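# Pour the ball into arm2's gutter, leave it resting

## Task

Get the ball out of the gutter it currently sits in and into the gutter belonging to arm2, so that at the end arm2's gutter rests on its support bar holding the ball. Pouring from one gutter into another is allowed. The box must not be moved, raised, rotated or tilted beyond a small amount. The ball must never drop noticeably below table-top height while no robot is carrying it. A gutter holds the ball only while its open end is raised above the other; if its handle is held vertically, the ball runs out. Arm bases in metres, with heading in degrees counter-clockwise from +x: arm1 at x=-1.78 y=+0.07 z=+0.94 heading -1; arm2 at x=+0.00 y=+0.23 z=+0.89 heading +90; arm3 at x=+1.78 y=+0.13 z=+0.89 heading -178. At the end, open the gripper and back the arms away. The result only counts if it holds with no robot supporting anything. Nothing may be knocked or placed outside the work area. Loose objects may occasionally get a brief push from outside.

## Robot and tools

Robots: arm1, arm2 and arm3 are identical i2rt Big YAM arms. Each has six revolute joints, a two-finger gripper and a wrist camera. With joints 1 and 6 at zero and the hand level and pointing forward, the wrist camera sits above the hand and looks toward the fingertips. The hand can reach roughly 1.0 m from the joint1 axis. Joints move at different speeds, so the hand may sweep a wide, curved path between postures.

Frame: one shared scene frame for everything, origin on the floor, +z up, in metres. The point called hand lies midway between the fingertips. Its z axis runs along the fingers and its y axis is the direction in which the fingers open and close. Fixed cameras: cam_end_1, cam_end_2, cam_gap_1, cam_gap_2, cam_side, cam_top. Wrist cameras: arm1_cam_wrist, arm2_cam_wrist, arm3_cam_wrist. Calibration data (intrinsics K, distortion, T_world_to_cam) is supplied per camera; real poses can differ by a couple of degrees and several millimetres, and wrist camera poses also inherit errors from the reported joint angles.

Tool execute_actions: argument actions is a list holding exactly one action, or empty to just read state and images. An action is an object keyed by robot name (arm1, arm2, arm3); each robot gets a joints object of absolute targets, not offsets. Joint names, units and ranges (tolerance for counting as reached in brackets):
- joint1_rad -2.879 to 2.879 (0.045): rotates the whole arm about its base; positive is counter-clockwise seen from above; 0 means the arm extends in the direction its base faces.
- joint2_rad 0 to 3.141 (0.14): shoulder; 0 has the upper arm pointing back and about level; increasing raises it and then tips it forward.
- joint3_rad 0 to 3.019 (0.09): elbow; 0 is forearm folded onto the upper arm; increasing unfolds it.
- joint4_rad -1.692 to 1.57 (0.055): hand pitch; positive tilts the fingers up.
- joint5_rad -1.57 to 1.57 (0.03): hand yaw; positive toward the arm's right.
- joint6_rad -2.094 to 2.094 (0.035): hand roll; positive is clockwise viewed from behind the hand.
- gripper_m 0 to 0.093 (0.003): fingertip separation in metres; each finger pad pushes with up to about 50 to 62 N.
All motions in an action begin together and may finish at different times. Example: {"arm1": {"joints": {"gripper_m": 0.05}}, "arm2": {"joints": {"joint1_rad": 0.3}}}. Optional cameras lists which images to return (omitted, null or ["all"] gives all; [] gives none). An unknown key, camera name or out-of-range number rejects the whole call and nothing moves. A joint or robot you omit may still be driving toward an earlier target.

Tool wait: seconds from 0 to 10; commands nothing new and returns state and images like an empty action. Tool zoom_image: camera plus region [x0, y0, x1, y1] in pixels of that camera's most recent full image, origin top-left, at most 504 by 504. Tool read_manual: only returns licence text. Tool finished_scene: pass the current scene number; it is final and reports success. Finish only once the goal holds by itself.

Reading results: joint_status tells how each commanded motion ended. off_target means it settled short of the target and may keep pushing. contact_stop or time_out means the joint abandoned the old target and holds where it stopped, except that after time_out a joint can keep a target (possibly clipped to within 0.375, 0.375, 0.113, 0.225, 0.075, 0.3 rad for joints 1 to 6 of its position) and resume moving if the path opens; on_its_own lists such joints and anything else not commanded in this call, where held at gives the held target, not the actual position. To relieve such pushing, command the joint to its reported position. The line joint command not followed (often with a cause line) means a self- and inter-arm collision check blocked that arm's joint targets; the gripper part still runs, blocked joints show not_followed, and the arm may retry those targets with later actions until you send passable ones. Very small target changes may not produce motion. A joint bearing a load slowly sags. Once a call reports a stop, later motion calls in the same reply are skipped.

Cautions: the arms do not halt on contact and can press hard. Two robots pressing hard against each other ends the run; a heavy collision can too. The collision check may be late and ignores fingers, gripper housings and wrist cameras, and no state line reports robot-robot contact. Objects touching robots do not count. Sustained load heats motors, even while you are thinking: MOTOR HOT warns from 85 °C; at 100 °C an OVER-TEMPERATURE FAULT drops that arm (its joint_status shows limit_stop_at_motor_heat; resend targets afterwards). The simulation runs while you reason and robots hold their last command, so keep replies short. Avoid dropping, slamming or slipping objects, moving the box, letting the ball fall below table level, or tilting a gutter so its open end goes lower, which spills the ball.

Each tool is called after ">>>" as a command line: name --argument value for each argument, lists and objects as JSON in quotes; but a table of rows of numbers goes row by row, as --pt "numbers of a row", without its own name.

## Session

>>> execute_actions --actions '[]'

Scene clock: 0.00 s.
Motor temperatures (°C, as the motors report them): arm1=[23 22 25 24 23 23] | arm2=[24 24 23 25 24 25] | arm3=[25 22 24 23 25 23]
arm1.joint_positions: joint1_rad=+0.600 joint2_rad=+0.444 joint3_rad=+1.527 joint4_rad=-1.199 joint5_rad=-0.079 joint6_rad=-0.116 gripper_m=+0.094
arm1.joint_status: not commanded
arm1.hand: x=-1.6816 y=+0.1537 z=+1.6020 quat_wxyz=(-0.641, +0.283, -0.689, -0.184) (m; scene frame)
arm2.joint_positions: joint1_rad=-0.657 joint2_rad=+0.646 joint3_rad=+1.602 joint4_rad=-1.509 joint5_rad=-0.088 joint6_rad=+0.659 gripper_m=+0.094
arm2.joint_status: not commanded
arm2.hand: x=+0.1053 y=+0.3841 z=+1.4890 quat_wxyz=(-0.317, +0.129, -0.861, -0.377) (m; scene frame)
arm3.joint_positions: joint1_rad=-0.176 joint2_rad=+0.570 joint3_rad=+1.307 joint4_rad=-1.291 joint5_rad=-0.197 joint6_rad=-0.132 gripper_m=+0.094
arm3.joint_status: not commanded
arm3.hand: x=+1.5446 y=+0.1274 z=+1.4098 quat_wxyz=(-0.018, -0.872, -0.040, +0.488) (m; scene frame)
pictures: arm1_cam_wrist, arm2_cam_wrist, arm3_cam_wrist, cam_end_1, cam_end_2, cam_gap_1, cam_gap_2, cam_side, cam_top
Images, in order (width x height): arm1_cam_wrist 504x504, arm2_cam_wrist 504x504, arm3_cam_wrist 504x504, cam_end_1 896x504, cam_end_2 896x504, cam_gap_1 896x504, cam_gap_2 896x504, cam_side 896x504, cam_top 896x504.

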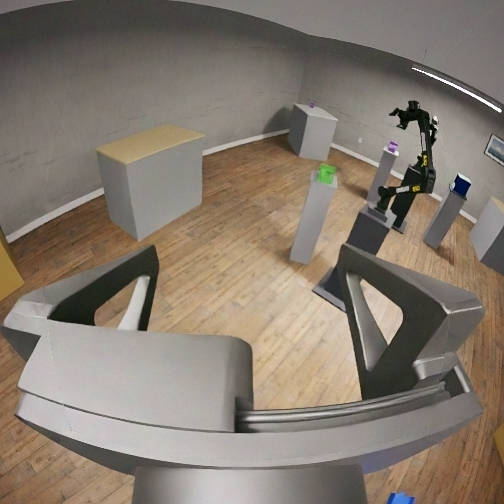

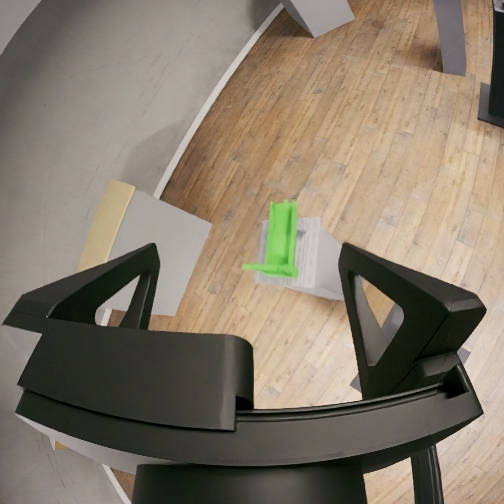

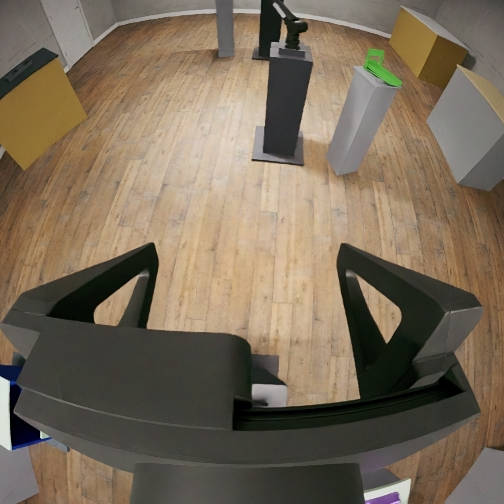

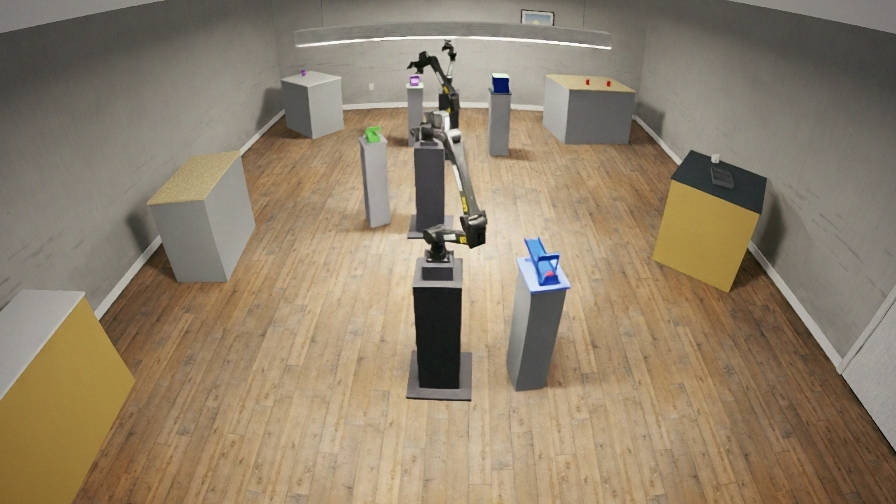

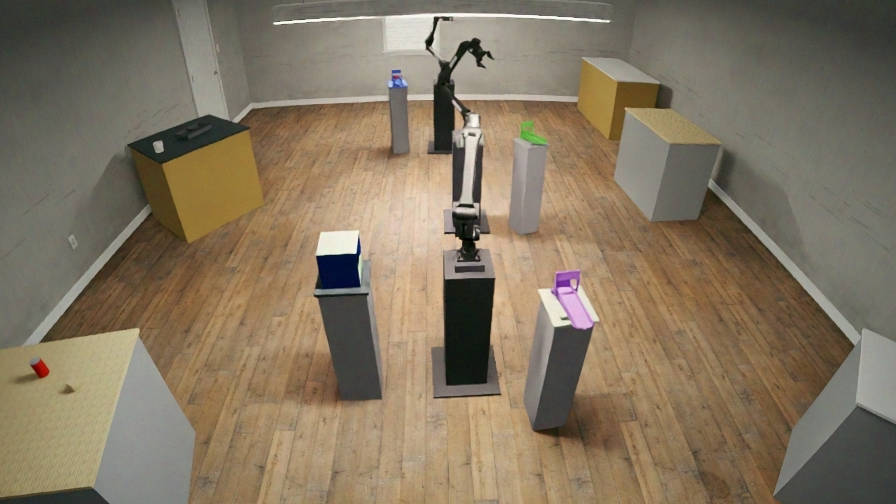

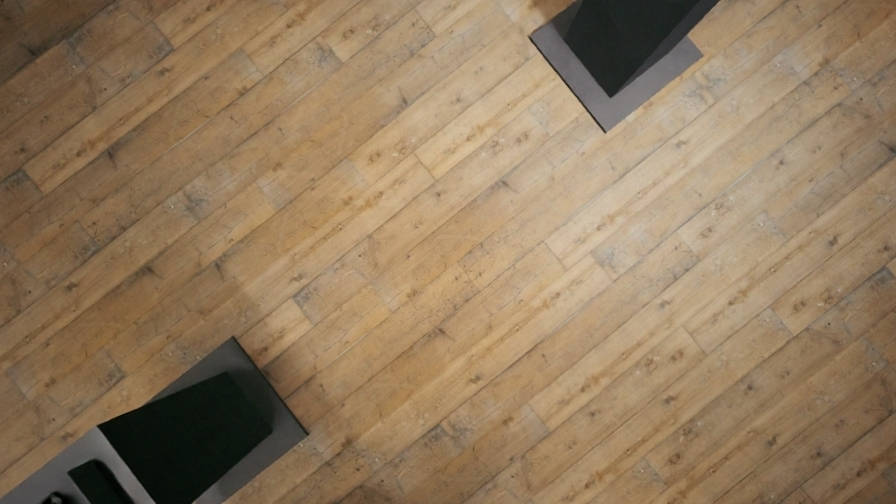

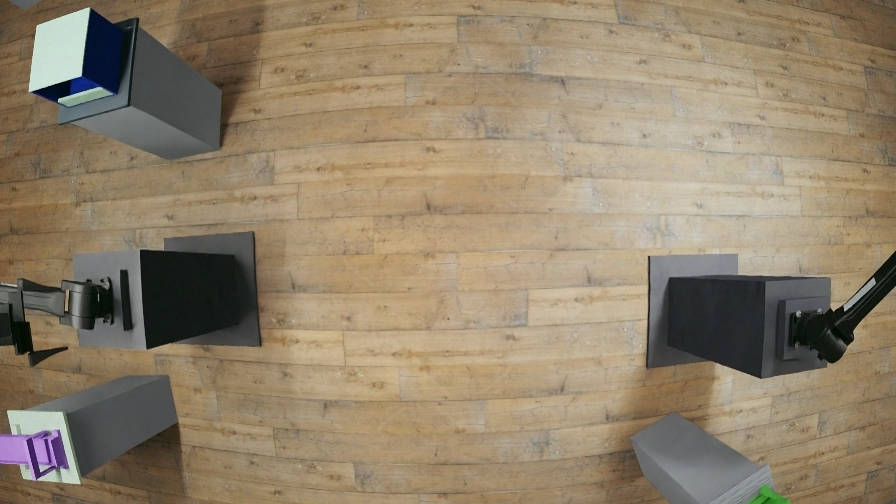

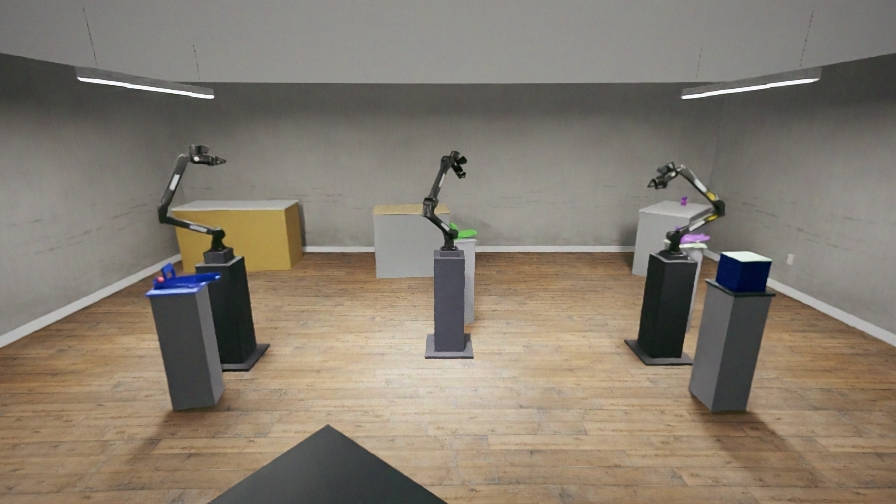

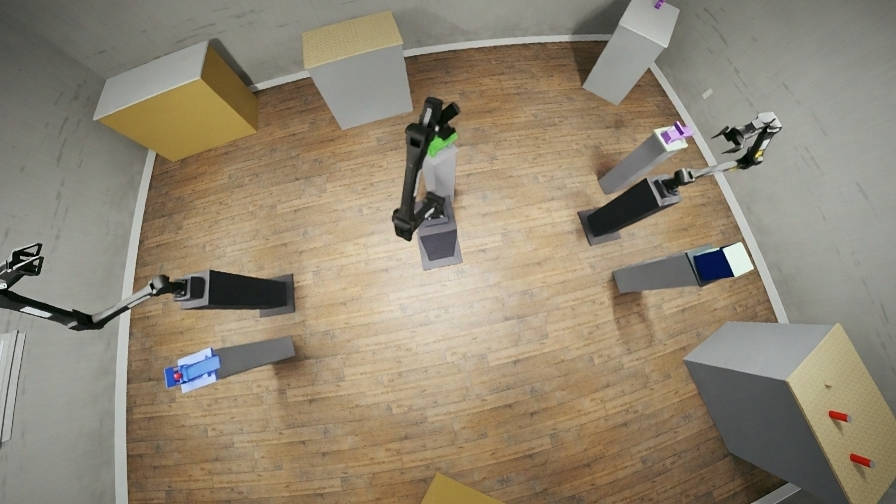

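>>> zoom_image --camera "cam_end_1" --region '[480, 210, 620, 310]'

>>> zoom_image --camera "cam_end_2" --region '[500, 250, 640, 350]'

>>> zoom_image --camera "arm2_cam_wrist" --region '[200, 170, 380, 320]'

>>> zoom_image --camera "cam_side" --region '[130, 240, 250, 320]'

Region (480, 210, 620, 310) of cam_end_1's 896x504 image, scaled by 3.600, with more detail than that image has; it fills the top 360 rows of this view, and the rest is white.

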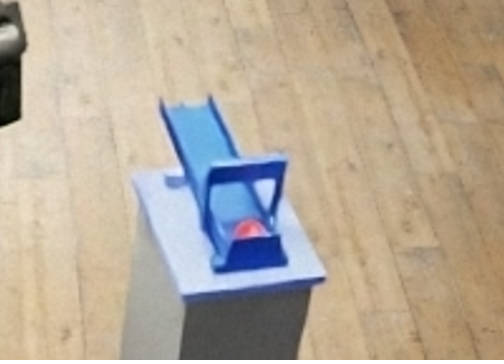

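Region (500, 250, 640, 350) of cam_end_2's 896x504 image, scaled by 3.600, with more detail than that image has; it fills the top 360 rows of this view, and the rest is white.

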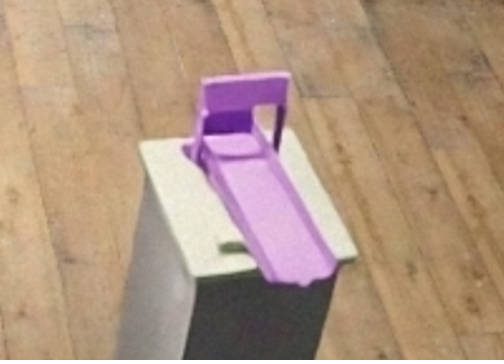

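Region (200, 170, 380, 320) of arm2_cam_wrist's 504x504 image, scaled by 2.800, with more detail than that image has.

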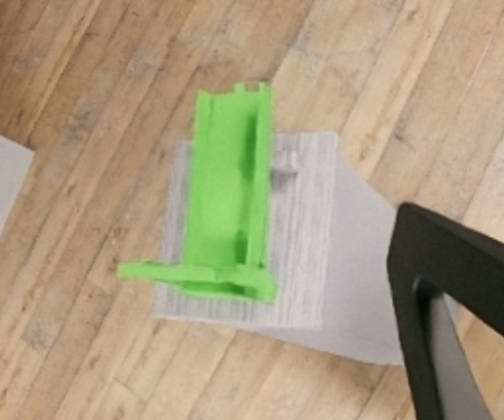

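Region (130, 240, 250, 320) of cam_side's 896x504 image, scaled by 4.200, with more detail than that image has.

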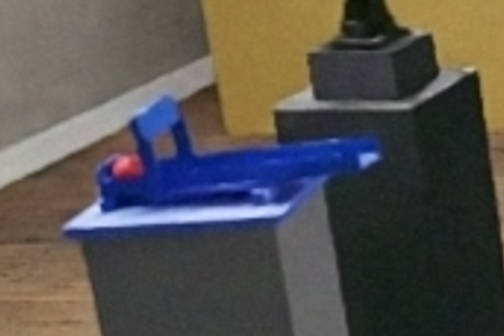

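>>> execute_actions --actions '[{"arm1":{"joints":{"joint1_rad":-1.59,"joint2_rad":1.645,"joint3_rad":1.652,"joint4_rad":-1.577,"joint5_rad":0,"joint6_rad":0}},"arm2":{"joints":{"joint1_rad":-0.2,"joint2_rad":1.645,"joint3_rad":1.652,"joint4_rad":-1.577,"joint5_rad":0,"joint6_rad":0}}}]' --cameras '["arm1_cam_wrist","arm2_cam_wrist","cam_side","cam_top","cam_end_1"]'

Scene clock: 71.53 s.
Motor temperatures (°C, as the motors report them): arm1=[23 23 28 25 23 23] | arm2=[24 25 29 25 24 25] | arm3=[25 22 30 23 25 23]
arm1.joint_positions: joint1_rad=-1.595 joint2_rad=+1.651 joint3_rad=+1.653 joint4_rad=-1.562 joint5_rad=+0.000 joint6_rad=-0.009 gripper_m=+0.094
arm1.joint_status: all done
arm1.hand: x=-1.7988 y=-0.4346 z=+1.1957 quat_wxyz=(-0.006, -0.716, -0.698, +0.002) (m; scene frame)
arm2.joint_positions: joint1_rad=-0.199 joint2_rad=+1.665 joint3_rad=+1.635 joint4_rad=-1.567 joint5_rad=-0.001 joint6_rad=+0.011 gripper_m=+0.094
arm2.joint_status: all done
arm2.hand: x=+0.1007 y=+0.7200 z=+1.1414 quat_wxyz=(+0.007, +0.628, -0.778, +0.003) (m; scene frame)
arm3.joint_positions: joint1_rad=-0.176 joint2_rad=+0.570 joint3_rad=+1.307 joint4_rad=-1.291 joint5_rad=-0.197 joint6_rad=-0.132 gripper_m=+0.094
arm3.joint_status: not commanded
arm3.hand: x=+1.5446 y=+0.1274 z=+1.4098 quat_wxyz=(-0.018, -0.872, -0.040, +0.488) (m; scene frame)
pictures: arm1_cam_wrist, arm2_cam_wrist, cam_end_1, cam_side, cam_top
camera_calibration (this result's frames):
arm1_cam_wrist: T_world_to_cam=[[-0.999566, 0.0289706, -0.00540935, -1.77775], [0.0206041, 0.818186, 0.574585, -0.293889], [0.0210719, 0.574224, -0.818427, 1.39104], [0, 0, 0, 1]] pos_world=[-1.80023, -0.506811, 1.29771]
arm2_cam_wrist: T_world_to_cam=[[0.975539, -0.219467, 0.0125683, 0.0470821], [-0.184062, -0.784226, 0.592546, -0.0887082], [-0.120188, -0.580365, -0.805439, 1.471], [0, 0, 0, 1]] pos_world=[0.114539, 0.794484, 1.23677]
Images, in order (width x height): arm1_cam_wrist 504x504, arm2_cam_wrist 504x504, cam_end_1 896x504, cam_side 896x504, cam_top 896x504.

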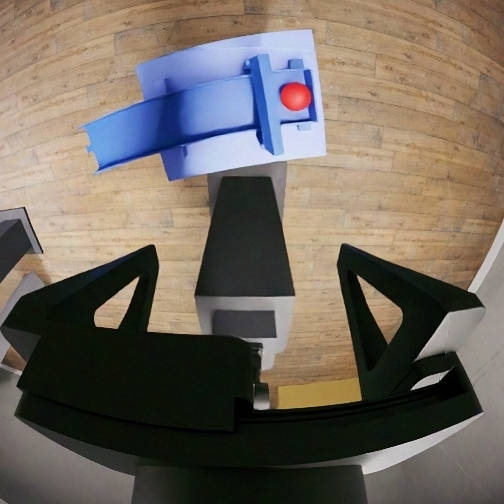

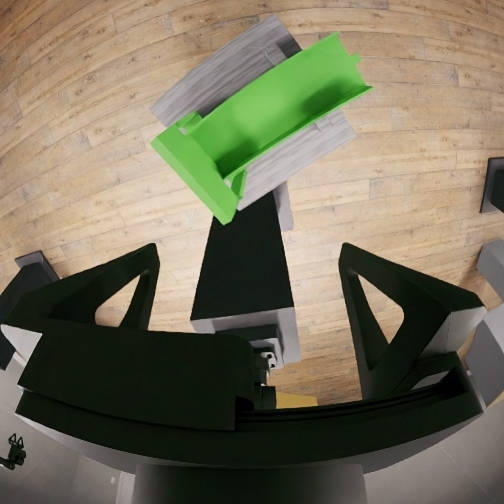

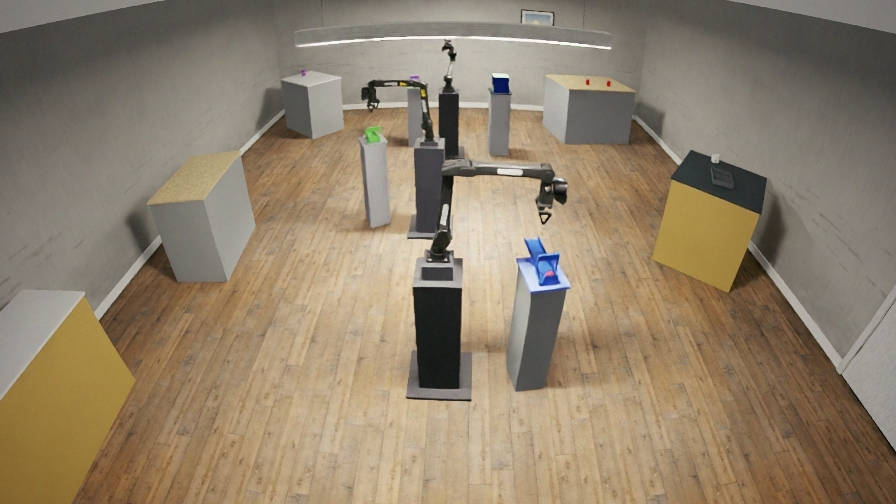

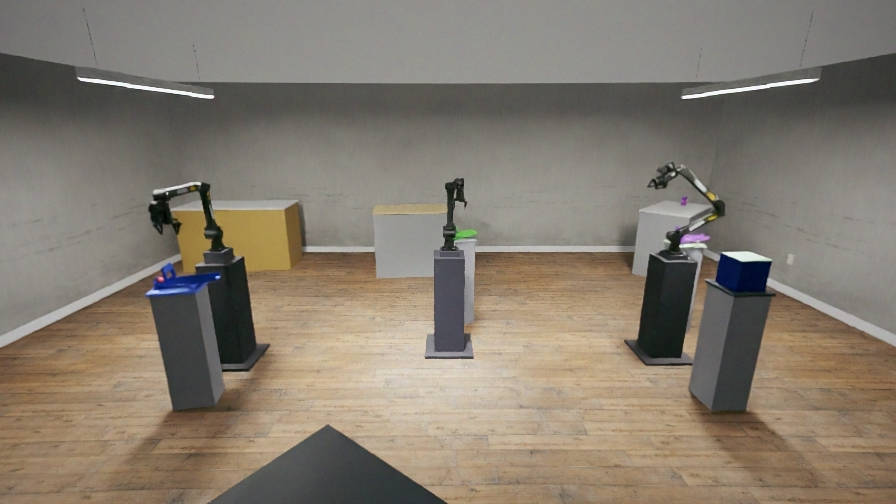

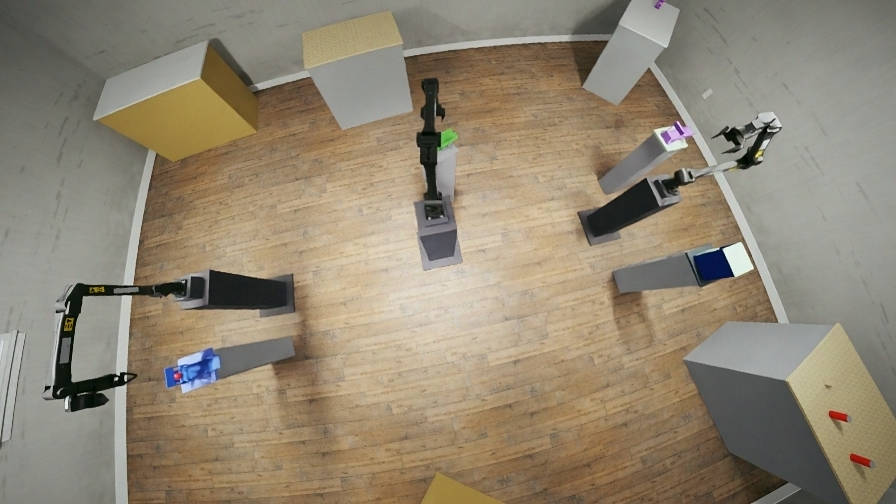

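>>> zoom_image --camera "arm1_cam_wrist" --region '[70, 10, 350, 200]'

>>> zoom_image --camera "arm2_cam_wrist" --region '[130, 0, 400, 240]'

Region (70, 10, 350, 200) of arm1_cam_wrist's 504x504 image, scaled by 1.800, with more detail than that image has; it fills the top 342 rows of this view, and the rest is white.

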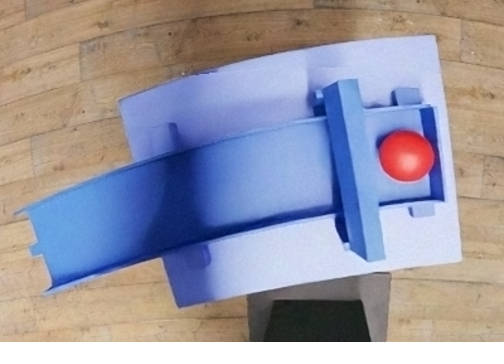

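Region (130, 0, 400, 240) of arm2_cam_wrist's 504x504 image, scaled by 1.867, with more detail than that image has.

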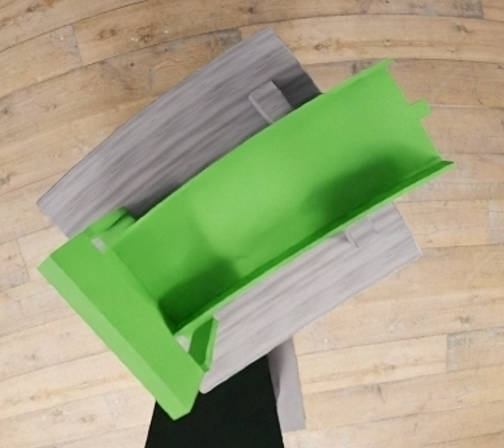

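>>> zoom_image --camera "cam_side" --region '[130, 180, 250, 310]'

>>> zoom_image --camera "cam_end_1" --region '[480, 170, 620, 300]'

Region (130, 180, 250, 310) of cam_side's 896x504 image, scaled by 3.877, with more detail than that image has; it fills the left 465 columns of this view, and the rest is white.

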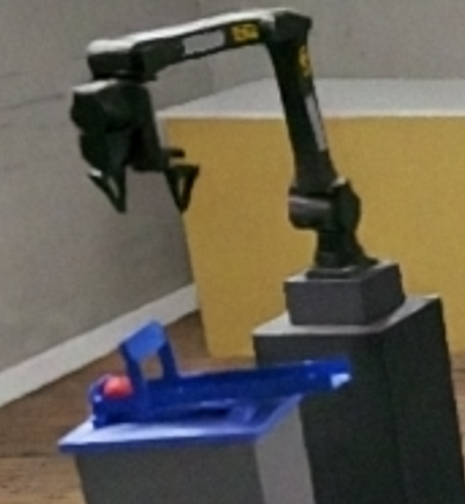

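Region (480, 170, 620, 300) of cam_end_1's 896x504 image, scaled by 3.600, with more detail than that image has; it fills the top 468 rows of this view, and the rest is white.

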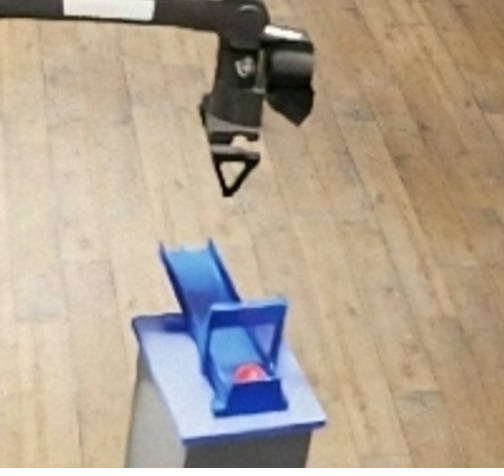

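>>> execute_actions --actions '[{"arm1":{"joints":{"joint1_rad":-1.678,"joint2_rad":1.885,"joint3_rad":1.627,"joint4_rad":-1.362,"joint5_rad":-0.2,"joint6_rad":-0.257}},"arm2":{"joints":{"joint1_rad":-0.024,"joint2_rad":1.59,"joint3_rad":1.336,"joint4_rad":-1.226,"joint5_rad":0.19,"joint6_rad":-0.44}}}]' --cameras '["arm1_cam_wrist","arm2_cam_wrist","cam_side","cam_end_1","cam_end_2"]'

Scene clock: 134.43 s.
Motor temperatures (°C, as the motors report them): arm1=[23 25 30 24 23 23] | arm2=[24 28 32 25 24 25] | arm3=[25 22 31 23 25 23]
arm1.joint_positions: joint1_rad=-1.683 joint2_rad=+1.884 joint3_rad=+1.626 joint4_rad=-1.375 joint5_rad=-0.197 joint6_rad=-0.246 gripper_m=+0.094
arm1.joint_status: all done
arm1.hand: x=-1.8157 y=-0.4878 z=+1.0684 quat_wxyz=(-0.066, -0.660, -0.743, -0.083) (m; scene frame)
arm2.joint_positions: joint1_rad=-0.018 joint2_rad=+1.600 joint3_rad=+1.328 joint4_rad=-1.241 joint5_rad=+0.188 joint6_rad=-0.428 gripper_m=+0.094
arm2.joint_status: all done
arm2.hand: x=+0.0424 y=+0.7127 z=+1.0593 quat_wxyz=(-0.079, +0.830, -0.549, +0.060) (m; scene frame)
arm3.joint_positions: joint1_rad=-0.176 joint2_rad=+0.570 joint3_rad=+1.307 joint4_rad=-1.291 joint5_rad=-0.197 joint6_rad=-0.132 gripper_m=+0.094
arm3.joint_status: not commanded
arm3.hand: x=+1.5446 y=+0.1274 z=+1.4098 quat_wxyz=(-0.018, -0.872, -0.040, +0.488) (m; scene frame)
pictures: arm1_cam_wrist, arm2_cam_wrist, cam_end_1, cam_end_2, cam_side
camera_calibration (this result's frames):
arm1_cam_wrist: T_world_to_cam=[[-0.971653, -0.109351, -0.2096, -1.59237], [-0.213687, 0.785505, 0.580793, -0.62487], [0.101132, 0.609118, -0.786605, 1.44612], [0, 0, 0, 1]] pos_world=[-1.827, -0.564147, 1.16669]
arm2_cam_wrist: T_world_to_cam=[[0.902241, 0.374748, 0.213367, -0.529653], [0.193637, -0.794166, 0.576026, -0.0479302], [0.385313, -0.478398, -0.789094, 1.2822], [0, 0, 0, 1]] pos_world=[-0.00689177, 0.773821, 1.15239]
Images, in order (width x height): arm1_cam_wrist 504x504, arm2_cam_wrist 504x504, cam_end_1 896x504, cam_end_2 896x504, cam_side 896x504.

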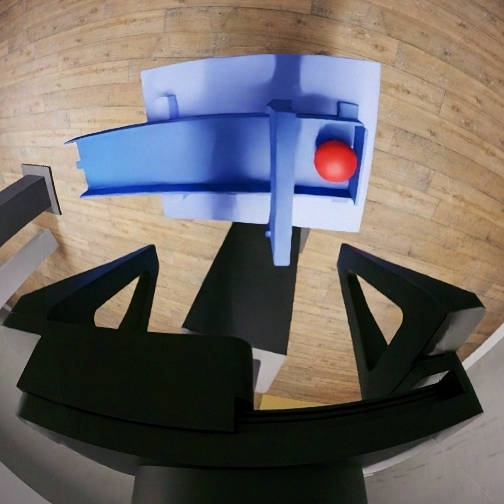

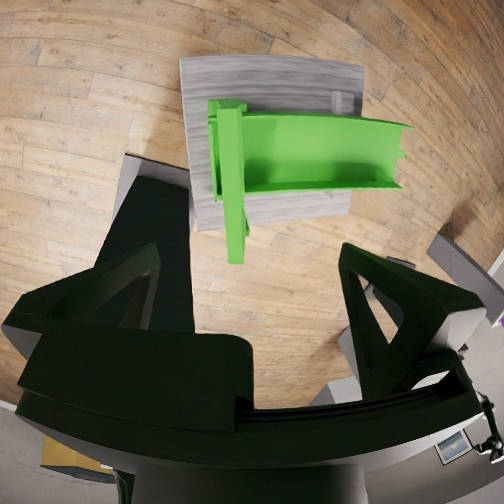

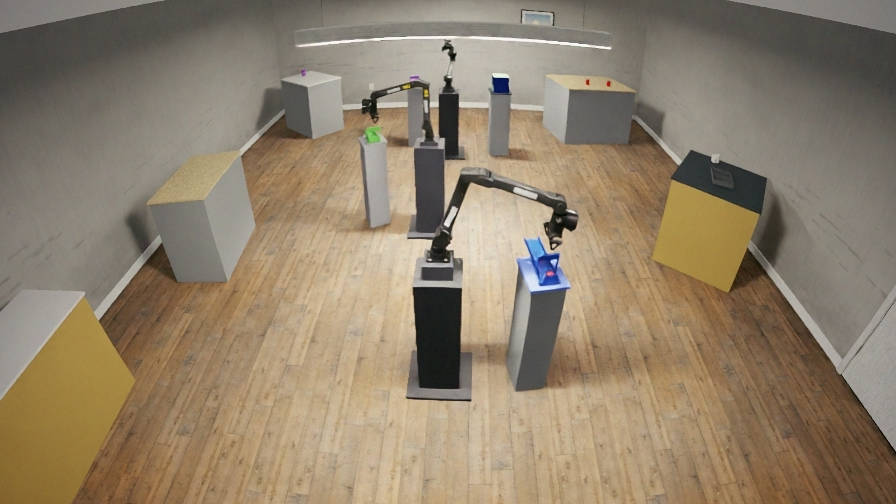

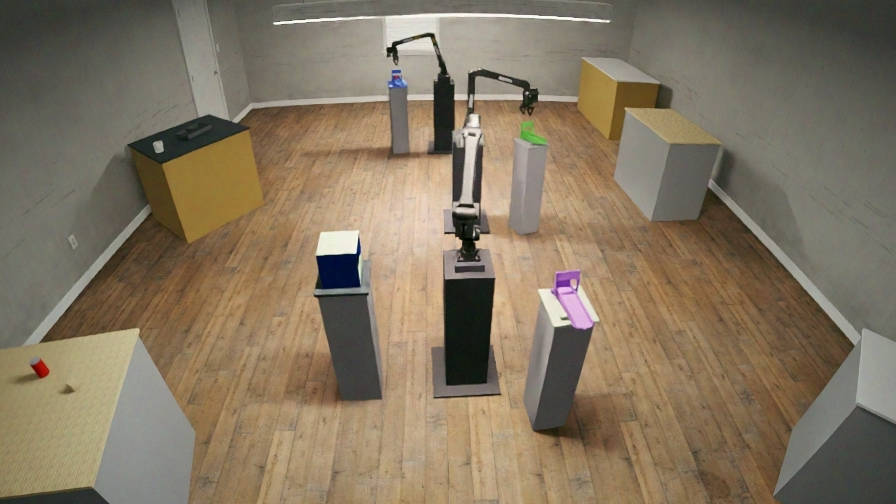

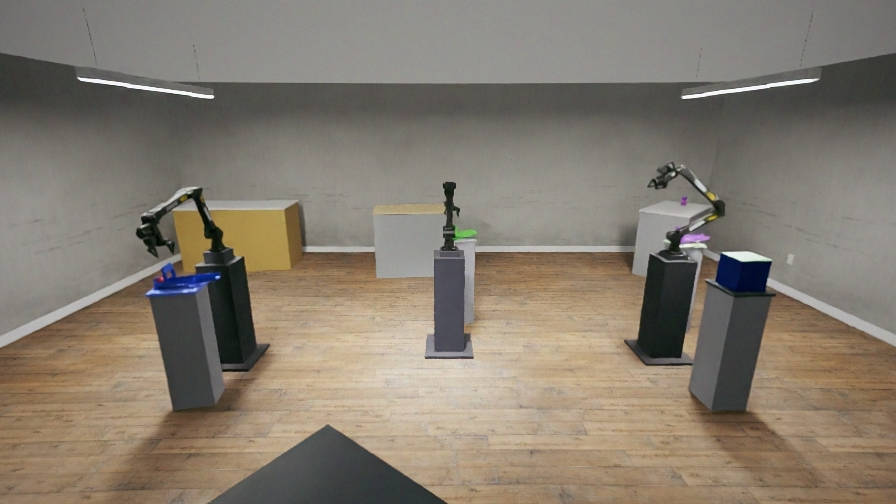

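>>> execute_actions --actions '[{"arm1":{"joints":{"joint1_rad":-1.68,"joint2_rad":1.975,"joint3_rad":1.5,"joint4_rad":-1.145}},"arm2":{"joints":{"joint1_rad":-0.026,"joint2_rad":1.687,"joint3_rad":1.2,"joint4_rad":-0.993}}}]' --cameras '["arm1_cam_wrist","arm2_cam_wrist","cam_side","cam_end_1","cam_end_2"]'

Scene clock: 150.60 s.
Motor temperatures (°C, as the motors report them): arm1=[23 25 30 24 23 23] | arm2=[24 28 32 25 24 25] | arm3=[25 22 32 23 25 23]
arm1.joint_positions: joint1_rad=-1.683 joint2_rad=+1.979 joint3_rad=+1.503 joint4_rad=-1.160 joint5_rad=-0.197 joint6_rad=-0.246 gripper_m=+0.094
arm1.joint_status: all done
arm1.hand: x=-1.8152 y=-0.4887 z=+0.9722 quat_wxyz=(-0.065, -0.660, -0.743, -0.084) (m; scene frame)
arm2.joint_positions: joint1_rad=-0.018 joint2_rad=+1.706 joint3_rad=+1.186 joint4_rad=-1.007 joint5_rad=+0.188 joint6_rad=-0.429 gripper_m=+0.094
arm2.joint_status: all done
arm2.hand: x=+0.0422 y=+0.7136 z=+0.9614 quat_wxyz=(-0.073, +0.831, -0.548, +0.064) (m; scene frame)
arm3.joint_positions: joint1_rad=-0.176 joint2_rad=+0.570 joint3_rad=+1.307 joint4_rad=-1.291 joint5_rad=-0.197 joint6_rad=-0.132 gripper_m=+0.094
arm3.joint_status: not commanded
arm3.hand: x=+1.5446 y=+0.1274 z=+1.4098 quat_wxyz=(-0.018, -0.872, -0.040, +0.488) (m; scene frame)
pictures: arm1_cam_wrist, arm2_cam_wrist, cam_end_1, cam_end_2, cam_side
camera_calibration (this result's frames):
arm1_cam_wrist: T_world_to_cam=[[-0.971443, -0.109018, -0.210745, -1.6105], [-0.214447, 0.783516, 0.583195, -0.572845], [0.101543, 0.611734, -0.784519, 1.3709], [0, 0, 0, 1]] pos_world=[-1.82655, -0.565367, 1.07017]
arm2_cam_wrist: T_world_to_cam=[[0.902, 0.37861, 0.207484, -0.506011], [0.194398, -0.785276, 0.587836, -0.0085572], [0.385493, -0.489894, -0.781921, 1.20672], [0, 0, 0, 1]] pos_world=[-0.007097, 0.776027, 1.05358]
Images, in order (width x height): arm1_cam_wrist 504x504, arm2_cam_wrist 504x504, cam_end_1 896x504, cam_end_2 896x504, cam_side 896x504.

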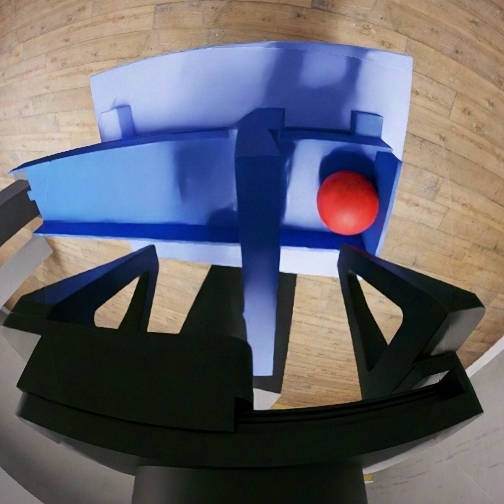

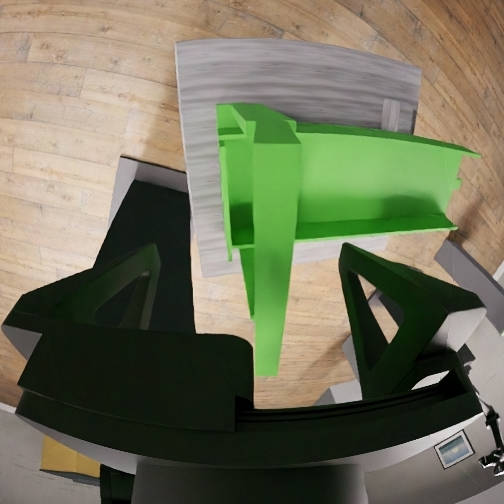

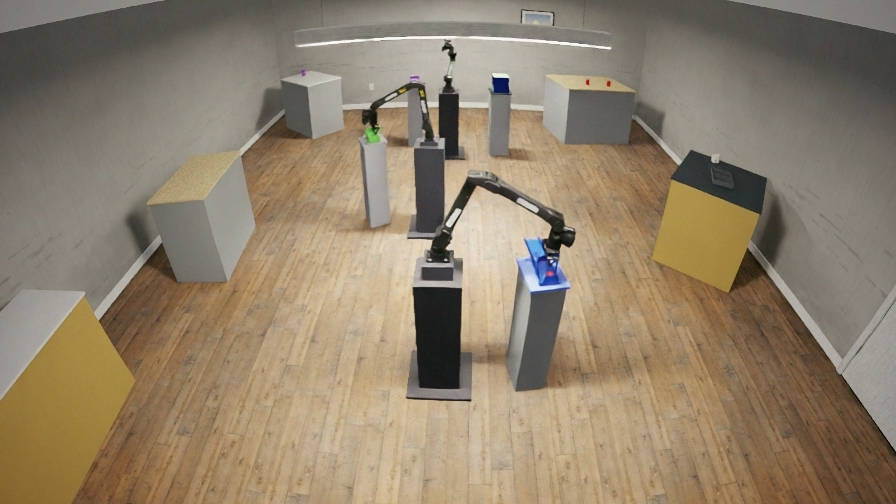

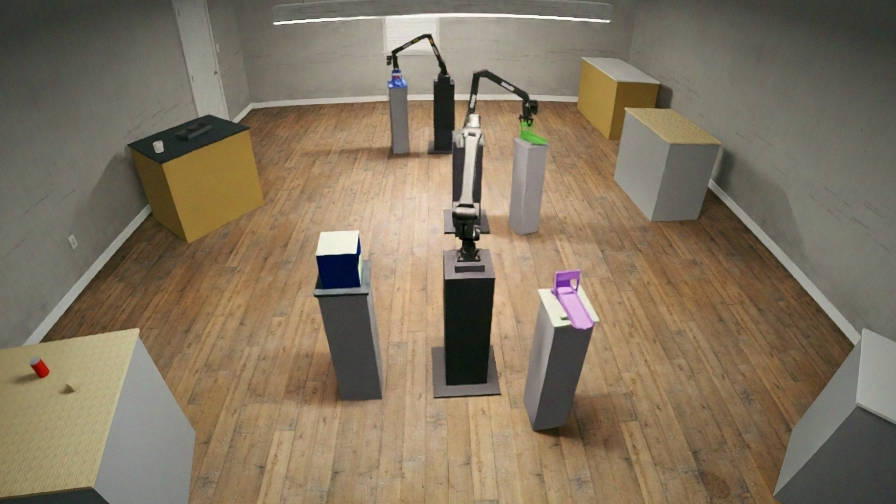

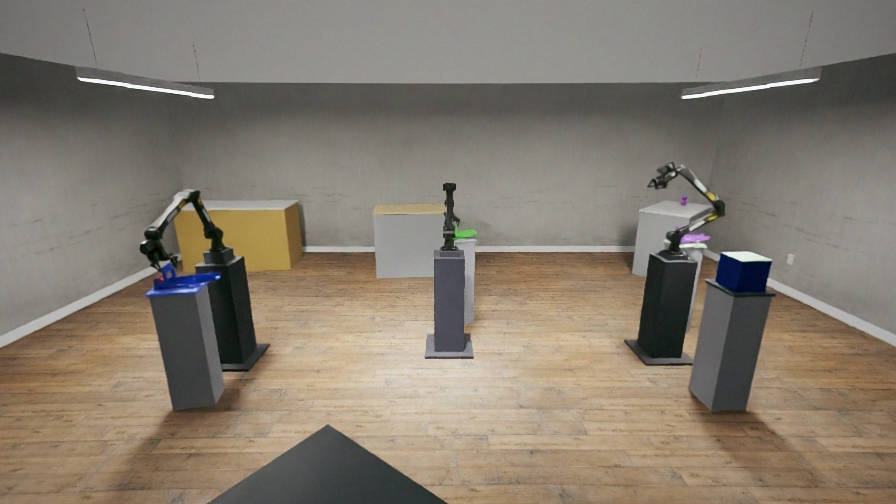

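>>> execute_actions --actions '[{"arm1":{"joints":{"gripper_m":0.0}},"arm2":{"joints":{"gripper_m":0.0}}}]' --cameras '["arm1_cam_wrist","arm2_cam_wrist","cam_side"]'

Scene clock: 156.13 s.
Motor temperatures (°C, as the motors report them): arm1=[23 26 30 24 23 23] | arm2=[24 28 32 25 24 25] | arm3=[25 22 32 23 25 23]
arm1.joint_positions: joint1_rad=-1.683 joint2_rad=+1.979 joint3_rad=+1.503 joint4_rad=-1.158 joint5_rad=-0.201 joint6_rad=-0.251 gripper_m=+0.011
arm1.joint_status: gripper_m off_target (ended at +0.011, target +0.000)
arm1.hand: x=-1.8146 y=-0.4892 z=+0.9723 quat_wxyz=(-0.067, -0.659, -0.745, -0.084) (m; scene frame)
arm2.joint_positions: joint1_rad=-0.019 joint2_rad=+1.703 joint3_rad=+1.186 joint4_rad=-1.004 joint5_rad=+0.194 joint6_rad=-0.431 gripper_m=+0.011
arm2.joint_status: gripper_m off_target (ended at +0.011, target +0.000)
arm2.hand: x=+0.0439 y=+0.7145 z=+0.9632 quat_wxyz=(-0.077, +0.830, -0.548, +0.065) (m; scene frame)
arm3.joint_positions: joint1_rad=-0.176 joint2_rad=+0.570 joint3_rad=+1.307 joint4_rad=-1.291 joint5_rad=-0.197 joint6_rad=-0.132 gripper_m=+0.094
arm3.joint_status: not commanded
arm3.hand: x=+1.5446 y=+0.1274 z=+1.4098 quat_wxyz=(-0.018, -0.872, -0.040, +0.488) (m; scene frame)
pictures: arm1_cam_wrist, arm2_cam_wrist, cam_side
camera_calibration (this result's frames):
arm1_cam_wrist: T_world_to_cam=[[-0.970228, -0.113435, -0.213985, -1.60678], [-0.219615, 0.784562, 0.579855, -0.577974], [0.102109, 0.609586, -0.786116, 1.37278], [0, 0, 0, 1]] pos_world=[-1.82604, -0.565638, 1.07048]
arm2_cam_wrist: T_world_to_cam=[[0.900238, 0.377891, 0.216264, -0.516187], [0.190771, -0.788831, 0.584253, -0.00308727], [0.39138, -0.48471, -0.782226, 1.2043], [0, 0, 0, 1]] pos_world=[-0.00605952, 0.776364, 1.05547]
Images, in order (width x height): arm1_cam_wrist 504x504, arm2_cam_wrist 504x504, cam_side 896x504.

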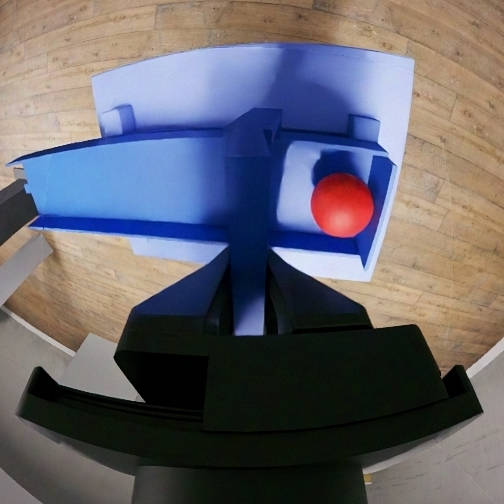

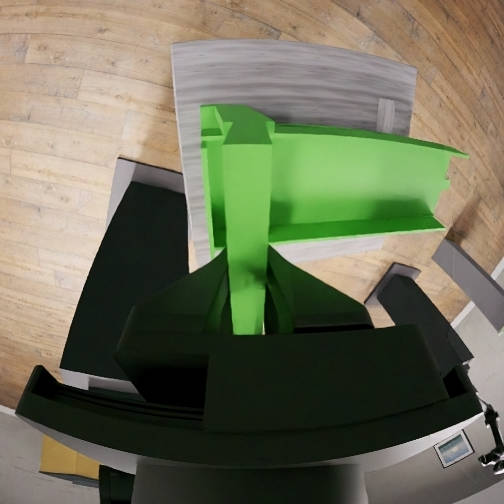

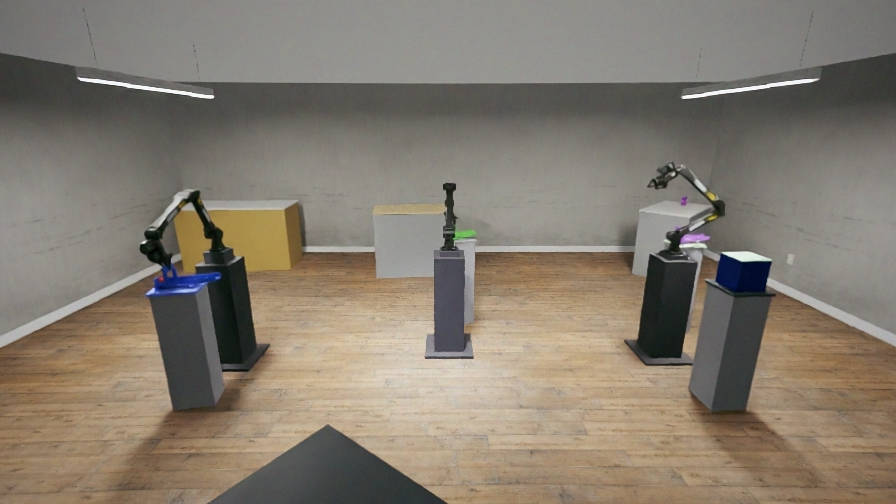

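>>> execute_actions --actions '[{"arm1":{"joints":{"joint2_rad":1.821,"joint3_rad":1.70,"joint4_rad":-1.499,"joint5_rad":-0.5}},"arm2":{"joints":{"joint2_rad":1.55,"joint3_rad":1.45,"joint4_rad":-1.38}}}]' --cameras '["arm1_cam_wrist","cam_side"]'

Scene clock: 196.07 s.
Motor temperatures (°C, as the motors report them): arm1=[23 27 30 24 23 23] | arm2=[24 29 33 25 24 25] | arm3=[25 22 33 23 25 23]
arm1.joint_positions: joint1_rad=-1.683 joint2_rad=+1.822 joint3_rad=+1.666 joint4_rad=-1.483 joint5_rad=-0.493 joint6_rad=-0.251 gripper_m=+0.011
arm1.joint_status: all done
arm1.hand: x=-1.7670 y=-0.4801 z=+1.1347 quat_wxyz=(-0.185, -0.646, -0.722, -0.167) (m; scene frame)
arm2.joint_positions: joint1_rad=-0.019 joint2_rad=+1.558 joint3_rad=+1.412 joint4_rad=-1.372 joint5_rad=+0.187 joint6_rad=-0.432 gripper_m=+0.011
arm2.joint_status: all done
arm2.hand: x=+0.0428 y=+0.7051 z=+1.1092 quat_wxyz=(-0.077, +0.831, -0.548, +0.061) (m; scene frame)
arm3.joint_positions: joint1_rad=-0.176 joint2_rad=+0.570 joint3_rad=+1.307 joint4_rad=-1.291 joint5_rad=-0.197 joint6_rad=-0.132 gripper_m=+0.094
arm3.joint_status: not commanded
arm3.hand: x=+1.5446 y=+0.1274 z=+1.4098 quat_wxyz=(-0.018, -0.872, -0.040, +0.488) (m; scene frame)
pictures: arm1_cam_wrist, cam_side
camera_calibration (this result's frames):
arm1_cam_wrist: T_world_to_cam=[[-0.871104, -0.106305, -0.479455, -1.045], [-0.357577, 0.806497, 0.470852, -0.778409], [0.336625, 0.581603, -0.740555, 1.83926], [0, 0, 0, 1]] pos_world=[-1.80778, -0.553023, 1.22756]
Images, in order (width x height): arm1_cam_wrist 504x504, cam_side 896x504.

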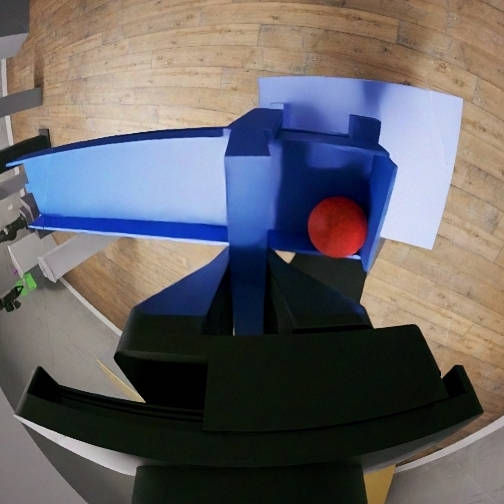

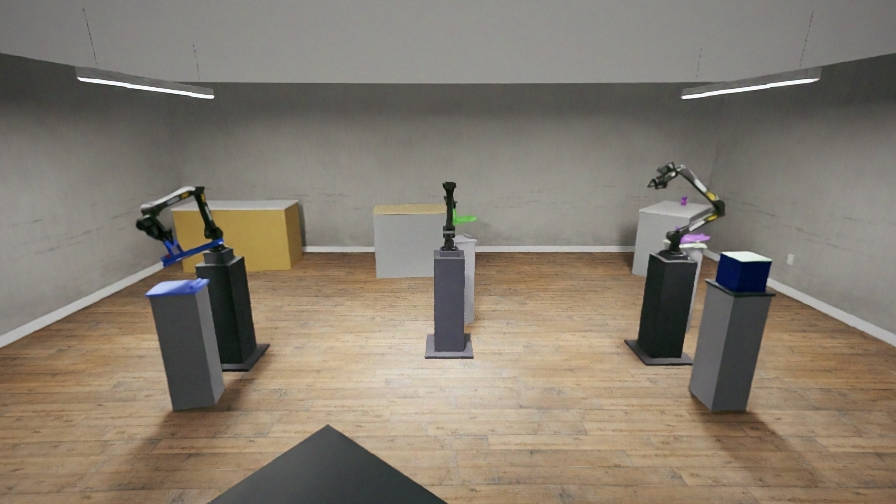

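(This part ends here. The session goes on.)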